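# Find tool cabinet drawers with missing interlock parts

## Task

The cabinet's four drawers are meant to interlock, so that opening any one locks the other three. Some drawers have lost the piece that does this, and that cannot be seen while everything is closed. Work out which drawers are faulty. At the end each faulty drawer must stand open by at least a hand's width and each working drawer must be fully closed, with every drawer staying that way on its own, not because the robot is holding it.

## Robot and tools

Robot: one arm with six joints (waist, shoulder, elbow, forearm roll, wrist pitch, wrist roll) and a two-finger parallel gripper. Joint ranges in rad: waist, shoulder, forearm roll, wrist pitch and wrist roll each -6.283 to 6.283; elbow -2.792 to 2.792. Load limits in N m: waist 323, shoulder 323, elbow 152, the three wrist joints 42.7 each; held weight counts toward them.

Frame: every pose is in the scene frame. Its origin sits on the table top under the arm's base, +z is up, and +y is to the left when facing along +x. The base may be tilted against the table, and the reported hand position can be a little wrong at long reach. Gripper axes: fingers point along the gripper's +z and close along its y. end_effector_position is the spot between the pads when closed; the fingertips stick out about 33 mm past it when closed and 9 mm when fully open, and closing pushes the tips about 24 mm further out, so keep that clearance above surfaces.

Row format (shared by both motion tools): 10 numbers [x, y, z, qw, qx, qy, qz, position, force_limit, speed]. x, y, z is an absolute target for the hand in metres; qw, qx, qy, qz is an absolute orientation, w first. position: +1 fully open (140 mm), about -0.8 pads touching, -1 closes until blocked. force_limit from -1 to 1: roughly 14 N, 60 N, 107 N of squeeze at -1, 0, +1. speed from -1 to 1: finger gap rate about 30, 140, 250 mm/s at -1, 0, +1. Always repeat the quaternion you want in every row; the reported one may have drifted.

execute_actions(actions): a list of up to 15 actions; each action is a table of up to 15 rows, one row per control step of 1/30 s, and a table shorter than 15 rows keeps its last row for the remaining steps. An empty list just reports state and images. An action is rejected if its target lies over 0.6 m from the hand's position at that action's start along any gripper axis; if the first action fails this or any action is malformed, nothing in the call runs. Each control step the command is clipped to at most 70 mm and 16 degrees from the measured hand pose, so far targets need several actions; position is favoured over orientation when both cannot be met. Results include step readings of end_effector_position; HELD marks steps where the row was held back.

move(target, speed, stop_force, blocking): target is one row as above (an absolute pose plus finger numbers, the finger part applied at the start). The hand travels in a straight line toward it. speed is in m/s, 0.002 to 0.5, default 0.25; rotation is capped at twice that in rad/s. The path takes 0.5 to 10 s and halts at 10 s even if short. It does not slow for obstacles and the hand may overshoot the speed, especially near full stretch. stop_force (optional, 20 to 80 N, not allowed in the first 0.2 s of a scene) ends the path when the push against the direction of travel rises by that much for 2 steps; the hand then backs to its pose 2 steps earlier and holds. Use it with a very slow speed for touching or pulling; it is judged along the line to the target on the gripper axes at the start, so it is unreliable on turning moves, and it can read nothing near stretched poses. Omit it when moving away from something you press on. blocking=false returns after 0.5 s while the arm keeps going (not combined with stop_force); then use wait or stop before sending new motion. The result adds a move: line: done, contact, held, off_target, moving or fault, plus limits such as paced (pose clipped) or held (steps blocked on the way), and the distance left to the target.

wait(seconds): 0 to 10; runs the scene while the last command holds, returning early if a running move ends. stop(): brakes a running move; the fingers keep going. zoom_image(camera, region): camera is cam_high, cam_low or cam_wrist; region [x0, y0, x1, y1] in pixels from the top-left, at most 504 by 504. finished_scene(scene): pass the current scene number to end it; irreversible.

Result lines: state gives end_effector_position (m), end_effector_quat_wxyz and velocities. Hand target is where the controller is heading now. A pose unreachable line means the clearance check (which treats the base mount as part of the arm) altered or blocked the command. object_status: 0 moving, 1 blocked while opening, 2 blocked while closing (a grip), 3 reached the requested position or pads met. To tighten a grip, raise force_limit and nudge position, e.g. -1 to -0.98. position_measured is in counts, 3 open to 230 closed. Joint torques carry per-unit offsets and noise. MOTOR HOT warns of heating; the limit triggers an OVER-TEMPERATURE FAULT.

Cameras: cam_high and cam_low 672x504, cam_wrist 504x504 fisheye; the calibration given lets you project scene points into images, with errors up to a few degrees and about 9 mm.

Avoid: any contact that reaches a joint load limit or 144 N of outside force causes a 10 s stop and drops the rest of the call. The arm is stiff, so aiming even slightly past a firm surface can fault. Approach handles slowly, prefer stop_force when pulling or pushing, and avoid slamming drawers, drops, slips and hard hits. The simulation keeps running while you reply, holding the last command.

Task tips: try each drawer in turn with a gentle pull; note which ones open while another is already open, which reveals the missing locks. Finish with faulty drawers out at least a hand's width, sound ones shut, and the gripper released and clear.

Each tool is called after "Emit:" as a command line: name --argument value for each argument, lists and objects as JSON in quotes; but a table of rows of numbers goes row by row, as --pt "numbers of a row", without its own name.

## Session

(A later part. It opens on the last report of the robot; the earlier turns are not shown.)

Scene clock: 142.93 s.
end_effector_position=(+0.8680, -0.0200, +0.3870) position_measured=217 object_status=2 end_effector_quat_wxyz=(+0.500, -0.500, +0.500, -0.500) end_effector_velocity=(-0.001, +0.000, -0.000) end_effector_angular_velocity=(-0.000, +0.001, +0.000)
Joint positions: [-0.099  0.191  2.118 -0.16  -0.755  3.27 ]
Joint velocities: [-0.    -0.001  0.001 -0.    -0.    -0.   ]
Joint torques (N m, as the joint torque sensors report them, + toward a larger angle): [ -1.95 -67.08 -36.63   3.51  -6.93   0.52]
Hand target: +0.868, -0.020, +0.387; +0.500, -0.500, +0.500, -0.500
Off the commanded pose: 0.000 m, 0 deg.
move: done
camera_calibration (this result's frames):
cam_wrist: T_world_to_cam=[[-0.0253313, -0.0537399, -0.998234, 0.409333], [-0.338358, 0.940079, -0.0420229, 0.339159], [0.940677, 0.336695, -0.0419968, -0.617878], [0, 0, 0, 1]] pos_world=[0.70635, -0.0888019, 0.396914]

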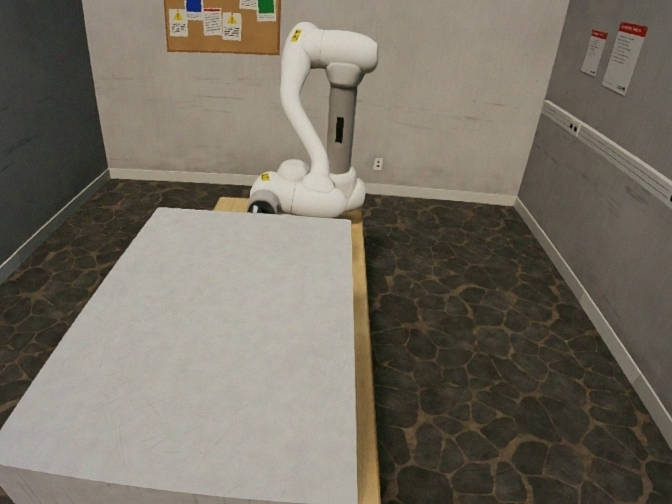

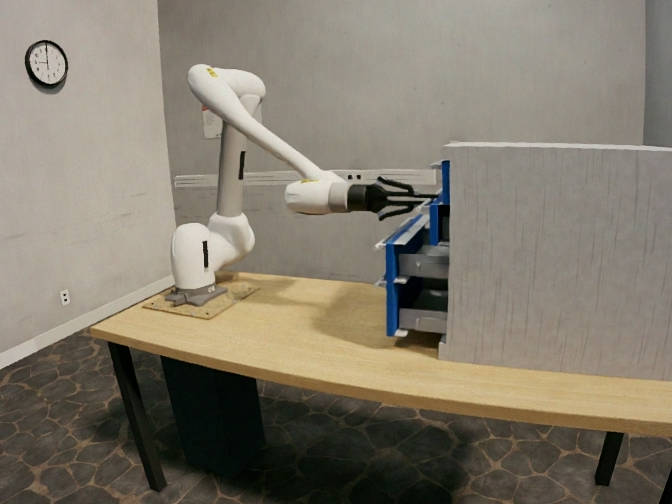

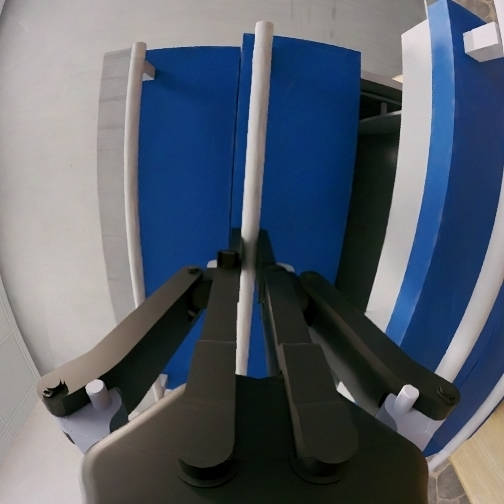

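Emit:
move --target '[0.758, -0.02, 0.3863, 0.5, -0.5, 0.5, -0.5, -1, 0, -0.3]' --speed 0.04 --stop_force 40

Emit:
execute_actions --actions '[[[0.758, -0.02, 0.3863, 0.5, -0.5, 0.5, -0.5, -0.2, 0, 0]]]'

Emit:
move --target '[0.715, -0.02, 0.387, 0.5, -0.5, 0.5, -0.5, -0.2, 0, 0]' --speed 0.1

Emit:
move --target '[0.715, -0.02, 0.487, 0.5, -0.5, 0.5, -0.5, -0.2, 0, 0]' --speed 0.15

Scene clock: 151.80 s.
end_effector_position=(+0.7581, -0.0200, +0.3861) position_measured=217 object_status=2 end_effector_quat_wxyz=(+0.500, -0.500, +0.500, -0.500) end_effector_velocity=(-0.002, -0.000, -0.001) end_effector_angular_velocity=(+0.000, +0.001, -0.000)
Joint positions: [-0.127  0.032  2.309 -0.195 -0.789  3.291]
Joint velocities: [-0.001 -0.002  0.003 -0.    -0.001  0.   ]
Joint torques (N m, as the joint torque sensors report them, + toward a larger angle): [  0.1  -35.41 -26.87   2.74  -2.52   0.51]
Hand target: +0.758, -0.020, +0.386; +0.500, -0.500, +0.500, -0.500
Off the commanded pose: 0.000 m, 0 deg.
move: done
camera_calibration (this result's frames):
cam_wrist: T_world_to_cam=[[-0.0253198, -0.0537751, -0.998232, 0.405729], [-0.338368, 0.940074, -0.0420595, 0.301912], [0.940673, 0.336705, -0.0419983, -0.514492], [0, 0, 0, 1]] pos_world=[0.596399, -0.0887694, 0.396102]

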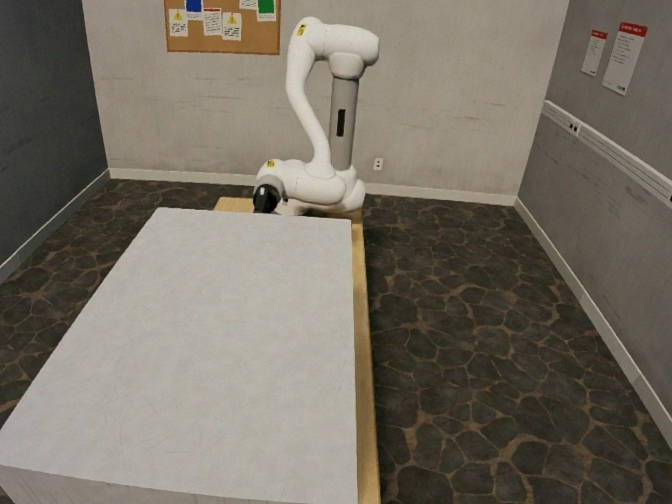

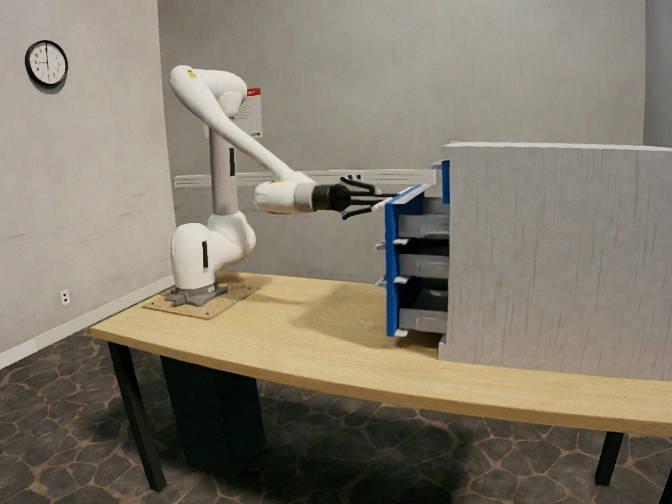

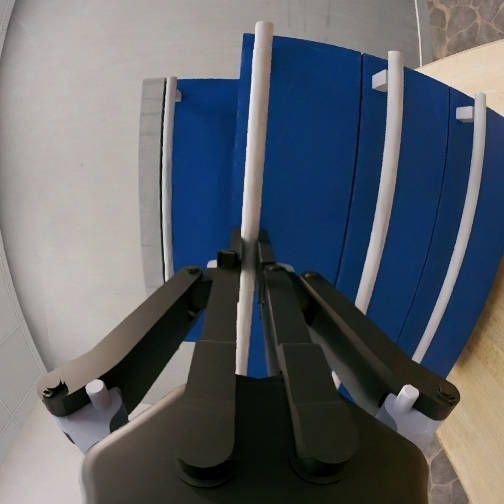

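Scene clock: 152.30 s.
end_effector_position=(+0.7580, -0.0200, +0.3862) position_measured=154 object_status=0 end_effector_quat_wxyz=(+0.500, -0.500, +0.500, -0.500) end_effector_velocity=(-0.000, +0.000, -0.000) end_effector_angular_velocity=(-0.000, +0.000, +0.000)
Joint positions: [-0.127  0.032  2.309 -0.195 -0.789  3.291]
Joint velocities: [ 0.    -0.     0.    -0.001  0.001  0.   ]
Joint torques (N m, as the joint torque sensors report them, + toward a larger angle): [ -0.42 -37.64 -29.84   3.02  -3.25   0.34]
Hand target: +0.758, -0.020, +0.386; +0.500, -0.500, +0.500, -0.500
Off the commanded pose: 0.000 m, 0 deg.
Step readings (end_effector_position):
0: (+0.7581, -0.0200, +0.3861)
1: (+0.7581, -0.0200, +0.3861)
2: (+0.7580, -0.0200, +0.3862)
4: (+0.7580, -0.0200, +0.3862)
8: (+0.7580, -0.0200, +0.3862)
15: end_effector_position above
camera_calibration (this result's frames):
cam_wrist: T_world_to_cam=[[-0.0254528, -0.0537153, -0.998232, 0.405891], [-0.338359, 0.940081, -0.0419588, 0.301857], [0.940673, 0.336693, -0.0421028, -0.514298], [0, 0, 0, 1]] pos_world=[0.596254, -0.0888066, 0.396186]

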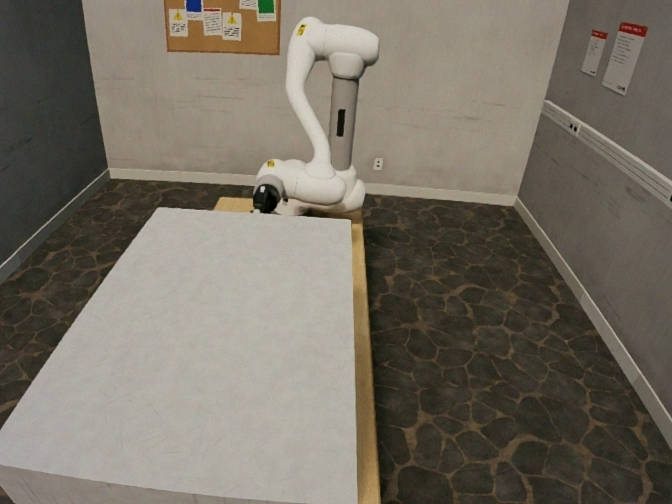

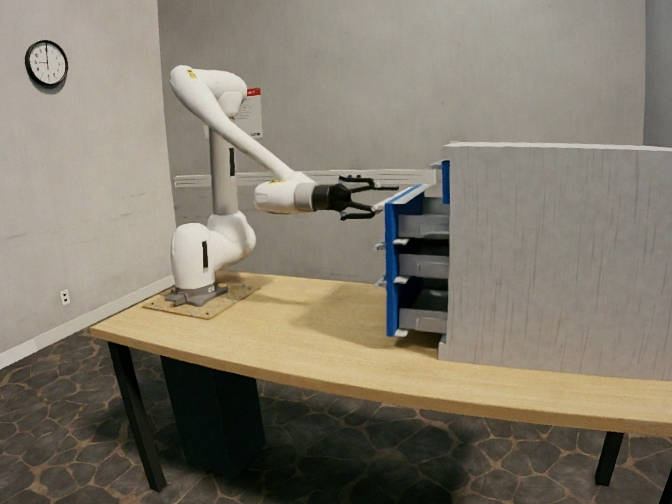

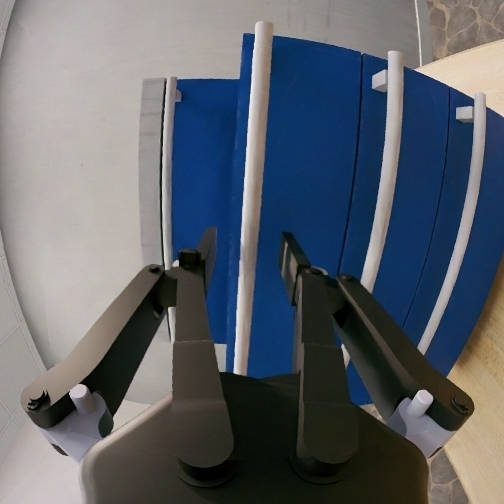

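Scene clock: 153.13 s.
end_effector_position=(+0.7151, -0.0200, +0.3869) position_measured=154 object_status=3 end_effector_quat_wxyz=(+0.500, -0.500, +0.500, -0.500) end_effector_velocity=(-0.001, -0.000, +0.001) end_effector_angular_velocity=(+0.001, -0.000, -0.001)
Joint positions: [-0.143 -0.038  2.378 -0.217 -0.79   3.307]
Joint velocities: [-0.001 -0.002  0.001  0.     0.001  0.001]
Joint torques (N m, as the joint torque sensors report them, + toward a larger angle): [ -1.1  -29.51 -29.48   2.97  -3.23   0.41]
Hand target: +0.715, -0.020, +0.387; +0.500, -0.500, +0.500, -0.500
Off the commanded pose: 0.000 m, 0 deg.
move: done
camera_calibration (this result's frames):
cam_wrist: T_world_to_cam=[[-0.025347, -0.0537523, -0.998233, 0.405433], [-0.338351, 0.940081, -0.0420296, 0.287391], [0.940678, 0.336688, -0.0420154, -0.473982], [0, 0, 0, 1]] pos_world=[0.55338, -0.0887937, 0.396881]

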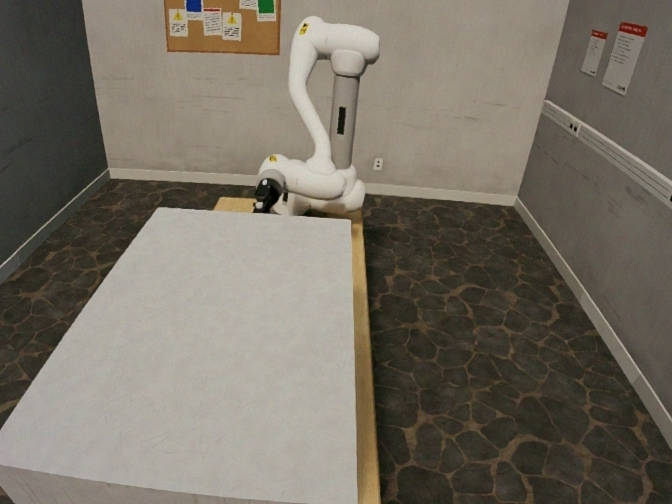

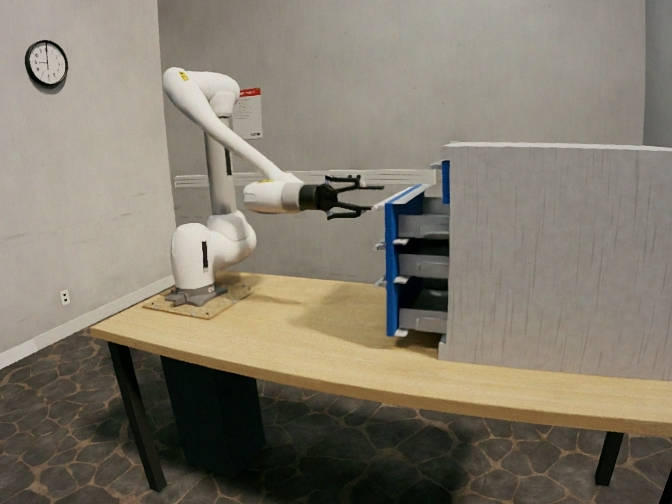

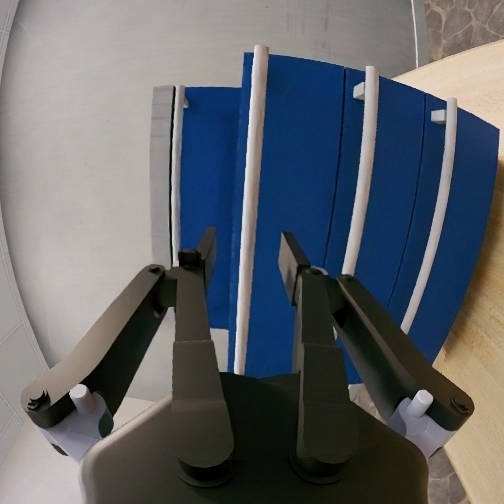

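Scene clock: 154.20 s.
end_effector_position=(+0.7148, -0.0200, +0.4869) position_measured=154 object_status=3 end_effector_quat_wxyz=(+0.500, -0.500, +0.500, -0.500) end_effector_velocity=(-0.000, +0.000, +0.001) end_effector_angular_velocity=(-0.000, +0.001, +0.002)
Joint positions: [-0.146 -0.173  2.269 -0.301 -0.554  3.411]
Joint velocities: [-0.001 -0.002 -0.002 -0.007  0.004  0.007]
Joint torques (N m, as the joint torque sensors report them, + toward a larger angle): [ -1.04 -23.74 -36.1    3.54  -3.     0.08]
Hand target: +0.715, -0.020, +0.487; +0.500, -0.500, +0.500, -0.500
Off the commanded pose: 0.000 m, 0 deg.
move: done
camera_calibration (this result's frames):
cam_wrist: T_world_to_cam=[[-0.025336, -0.0537785, -0.998231, 0.505196], [-0.338269, 0.940109, -0.0420617, 0.29146], [0.940708, 0.336605, -0.0420102, -0.469591], [0, 0, 0, 1]] pos_world=[0.55314, -0.0887686, 0.496834]

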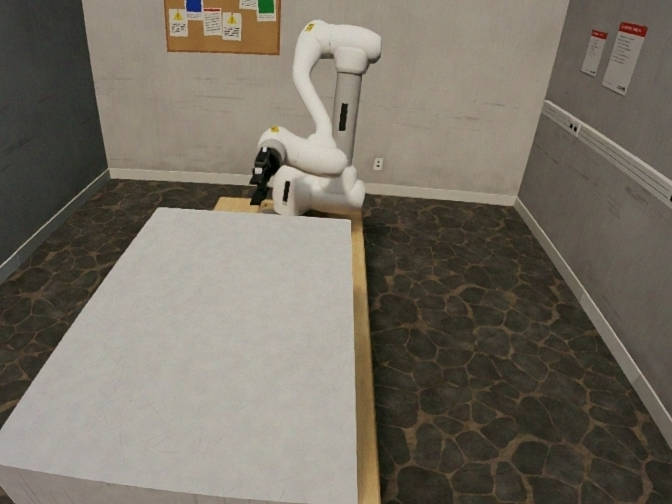

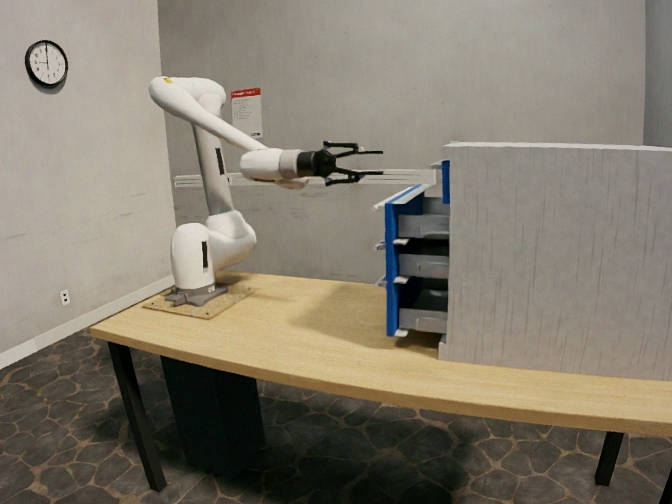

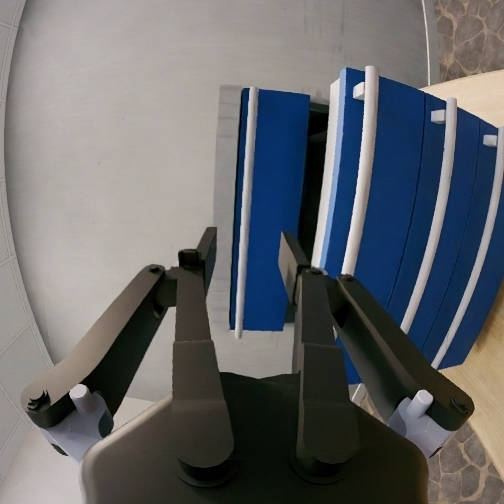

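Emit:
move --target '[0.875, -0.02, 0.487, 0.5, -0.5, 0.5, -0.5, -0.2, 0, 0]' --speed 0.12

Emit:
move --target '[0.898, -0.02, 0.487, 0.5, -0.5, 0.5, -0.5, -0.2, 0, 0]' --speed 0.04

Emit:
execute_actions --actions '[[[0.898, -0.02, 0.487, 0.5, -0.5, 0.5, -0.5, -1, 0, -0.3]],[[0.898, -0.02, 0.487, 0.5, -0.5, 0.5, -0.5, -1, 0, -0.3]]]'

Emit:
move --target '[0.868, -0.02, 0.487, 0.5, -0.5, 0.5, -0.5, -1, 0, -0.3]' --speed 0.008 --stop_force 35

Scene clock: 161.93 s.
end_effector_position=(+0.8749, -0.0201, +0.4873) position_measured=154 object_status=3 end_effector_quat_wxyz=(+0.500, -0.500, +0.500, -0.500) end_effector_velocity=(+0.001, -0.000, +0.000) end_effector_angular_velocity=(-0.000, -0.001, -0.000)
Joint positions: [-0.099  0.091  2.015 -0.211 -0.554  3.333]
Joint velocities: [ 0.     0.002 -0.002  0.001 -0.    -0.001]
Joint torques (N m, as the joint torque sensors report them, + toward a larger angle): [ -0.12 -50.31 -35.83   3.52  -3.34   0.39]
Hand target: +0.875, -0.020, +0.487; +0.500, -0.500, +0.500, -0.500
Off the commanded pose: 0.000 m, 0 deg.
move: done
camera_calibration (this result's frames):
cam_wrist: T_world_to_cam=[[-0.0252791, -0.053665, -0.998239, 0.509592], [-0.338326, 0.940092, -0.0419714, 0.345716], [0.940689, 0.336669, -0.0419209, -0.620124], [0, 0, 0, 1]] pos_world=[0.713191, -0.0888814, 0.497208]

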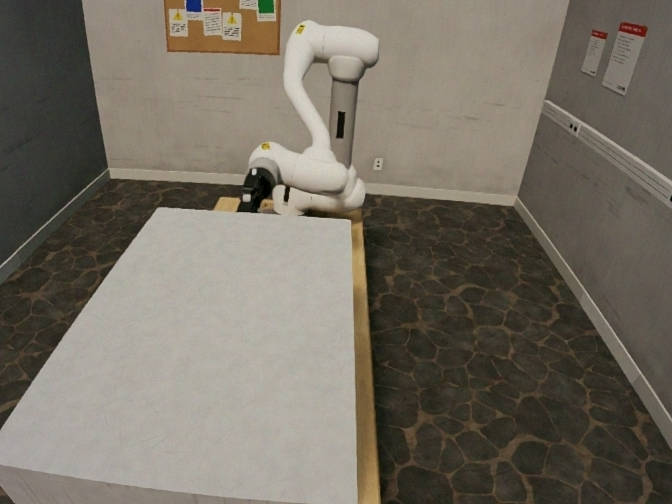

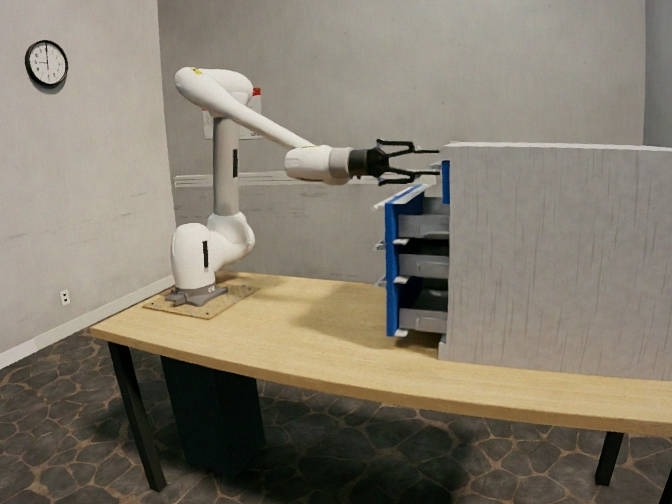

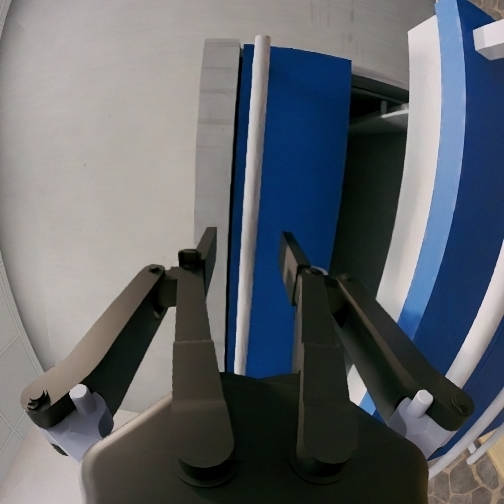

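Scene clock: 162.80 s.
end_effector_position=(+0.8979, -0.0200, +0.4870) position_measured=154 object_status=3 end_effector_quat_wxyz=(+0.500, -0.500, +0.500, -0.500) end_effector_velocity=(+0.001, -0.000, +0.000) end_effector_angular_velocity=(+0.001, -0.000, -0.000)
Joint positions: [-0.095  0.126  1.974 -0.204 -0.548  3.327]
Joint velocities: [ 0.     0.002 -0.002  0.001  0.001  0.   ]
Joint torques (N m, as the joint torque sensors report them, + toward a larger angle): [  0.72 -52.63 -35.8    3.47  -3.27   0.28]
Hand target: +0.898, -0.020, +0.487; +0.500, -0.500, +0.500, -0.500
Off the commanded pose: 0.000 m, 0 deg.
move: done
camera_calibration (this result's frames):
cam_wrist: T_world_to_cam=[[-0.0253227, -0.0537268, -0.998235, 0.509988], [-0.338358, 0.940079, -0.0420135, 0.353481], [0.940677, 0.336696, -0.0419842, -0.641764], [0, 0, 0, 1]] pos_world=[0.73621, -0.0888208, 0.496995]

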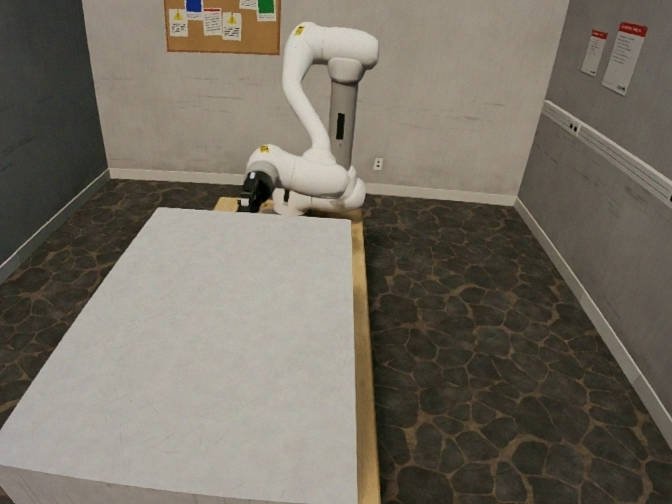

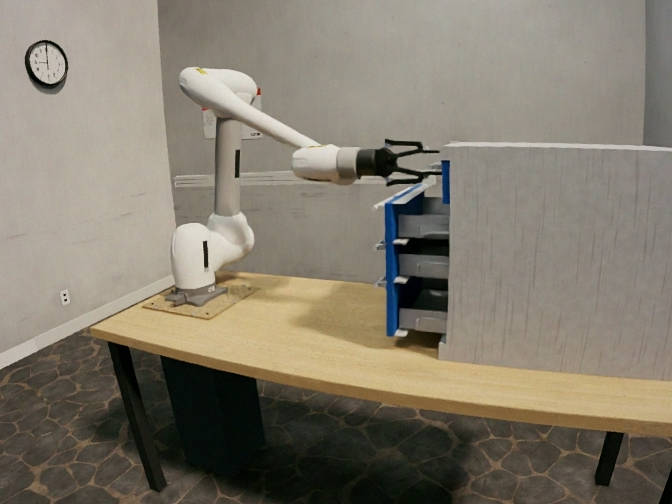

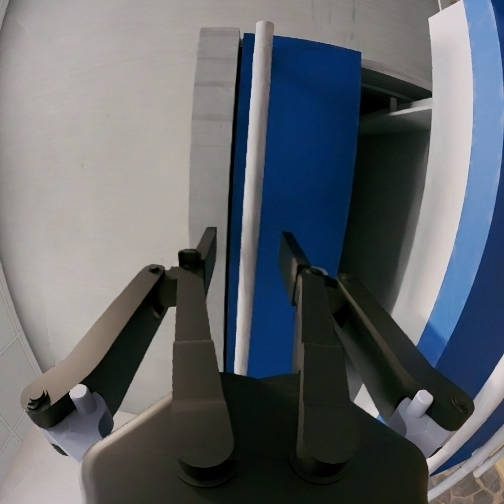

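Scene clock: 163.80 s.
end_effector_position=(+0.8980, -0.0200, +0.4870) position_measured=217 object_status=2 end_effector_quat_wxyz=(+0.500, -0.500, +0.500, -0.500) end_effector_velocity=(+0.000, +0.000, -0.000) end_effector_angular_velocity=(-0.000, +0.001, +0.000)
Joint positions: [-0.095  0.126  1.974 -0.204 -0.548  3.327]
Joint velocities: [ 0.     0.     0.    -0.001  0.001  0.   ]
Joint torques (N m, as the joint torque sensors report them, + toward a larger angle): [ -1.87 -55.78 -40.12   3.78  -5.     0.33]
Hand target: +0.898, -0.020, +0.487; +0.500, -0.500, +0.500, -0.500
Off the commanded pose: 0.000 m, 0 deg.
Step readings (end_effector_position; steps 1 to 15: 1st action; 16 to 30: 2nd action):
0: (+0.8979, -0.0200, +0.4870)
1: (+0.8979, -0.0200, +0.4870)
2: (+0.8980, -0.0200, +0.4870)
4: (+0.8980, -0.0200, +0.4870)
8: (+0.8980, -0.0200, +0.4870)
15: (+0.8980, -0.0200, +0.4869)
16: (+0.8980, -0.0200, +0.4869)
17: (+0.8980, -0.0200, +0.4869)
19: (+0.8980, -0.0200, +0.4870)
23: (+0.8980, -0.0200, +0.4870)
30: end_effector_position above
camera_calibration (this result's frames):
cam_wrist: T_world_to_cam=[[-0.0253633, -0.0537158, -0.998234, 0.509958], [-0.338351, 0.940083, -0.0419897, 0.353489], [0.940678, 0.336688, -0.0420184, -0.641851], [0, 0, 0, 1]] pos_world=[0.736312, -0.0888128, 0.496931]

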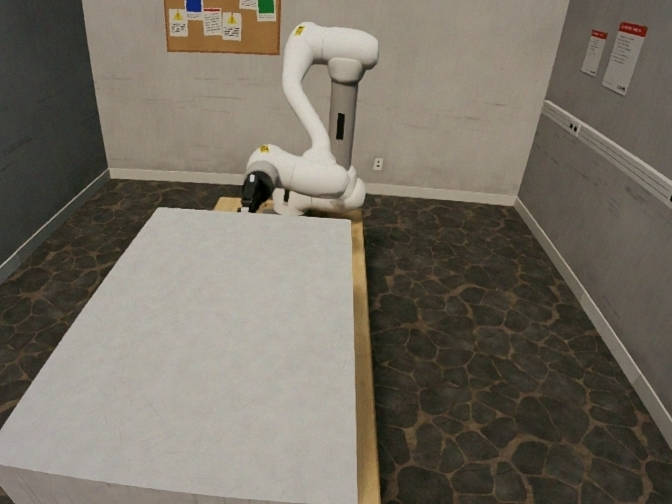

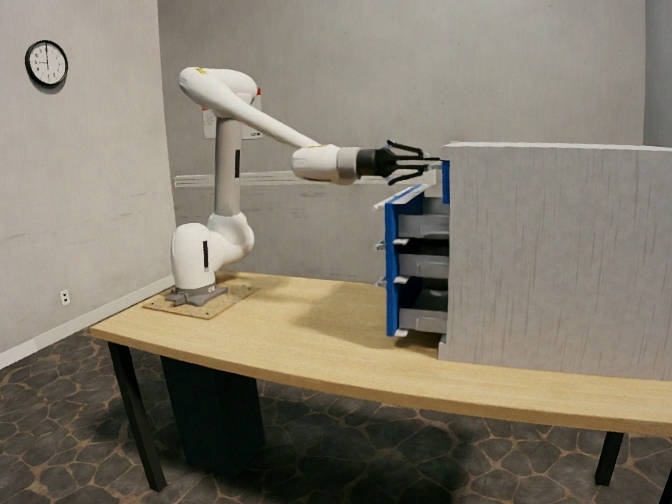

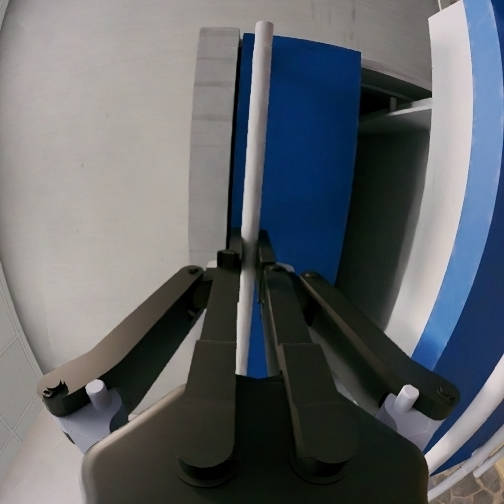

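Scene clock: 164.90 s.
end_effector_position=(+0.8919, -0.0201, +0.4870) position_measured=217 object_status=2 end_effector_quat_wxyz=(+0.500, -0.500, +0.500, -0.500) end_effector_velocity=(+0.003, -0.001, +0.000) end_effector_angular_velocity=(-0.000, +0.002, -0.001)
Joint positions: [-0.096  0.117  1.985 -0.205 -0.55   3.328]
Joint velocities: [-0.     0.003 -0.006 -0.     0.005  0.   ]
Joint torques (N m, as the joint torque sensors report them, + toward a larger angle): [ -2.39 -70.89 -31.41   4.19  -5.62   0.49]
Hand target: +0.892, -0.020, +0.487; +0.500, -0.500, +0.500, -0.500
Off the commanded pose: 0.024 m, 0 deg.
move: contact
camera_calibration (this result's frames):
cam_wrist: T_world_to_cam=[[-0.0252776, -0.0537341, -0.998235, 0.509771], [-0.338338, 0.940085, -0.0420365, 0.351484], [0.940685, 0.336678, -0.0419434, -0.636132], [0, 0, 0, 1]] pos_world=[0.730206, -0.0888614, 0.496965]

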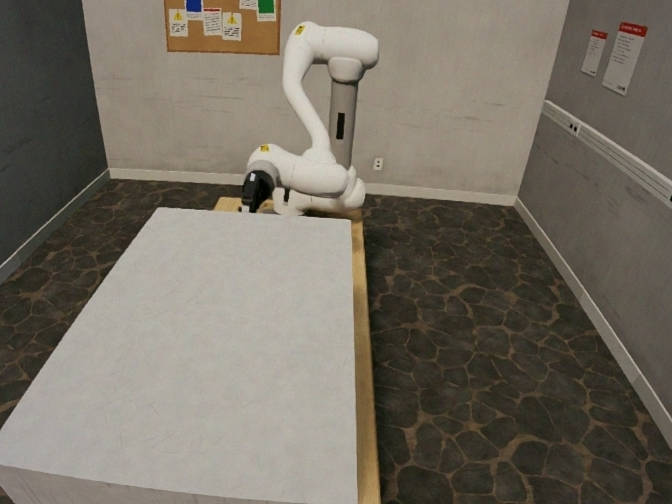

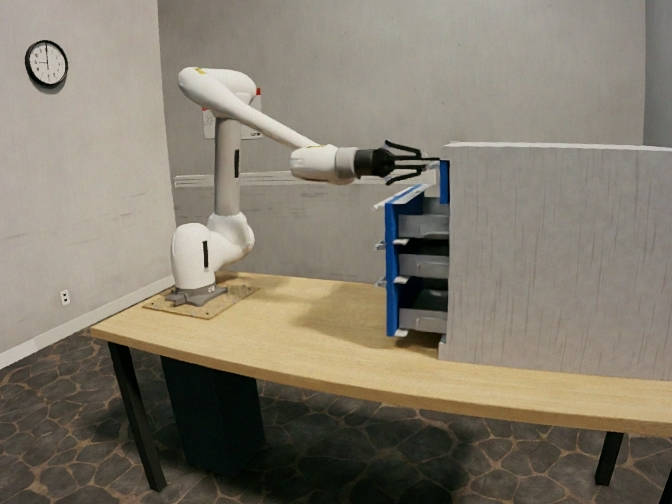

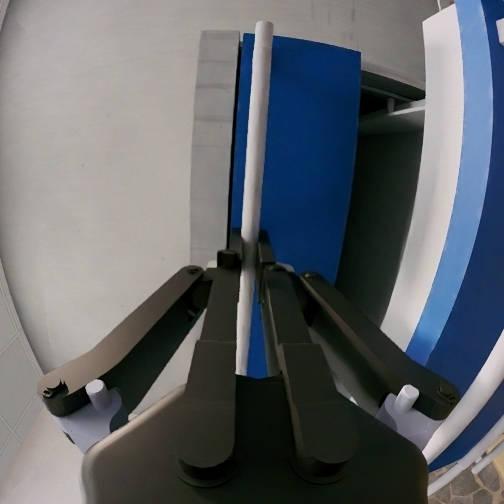

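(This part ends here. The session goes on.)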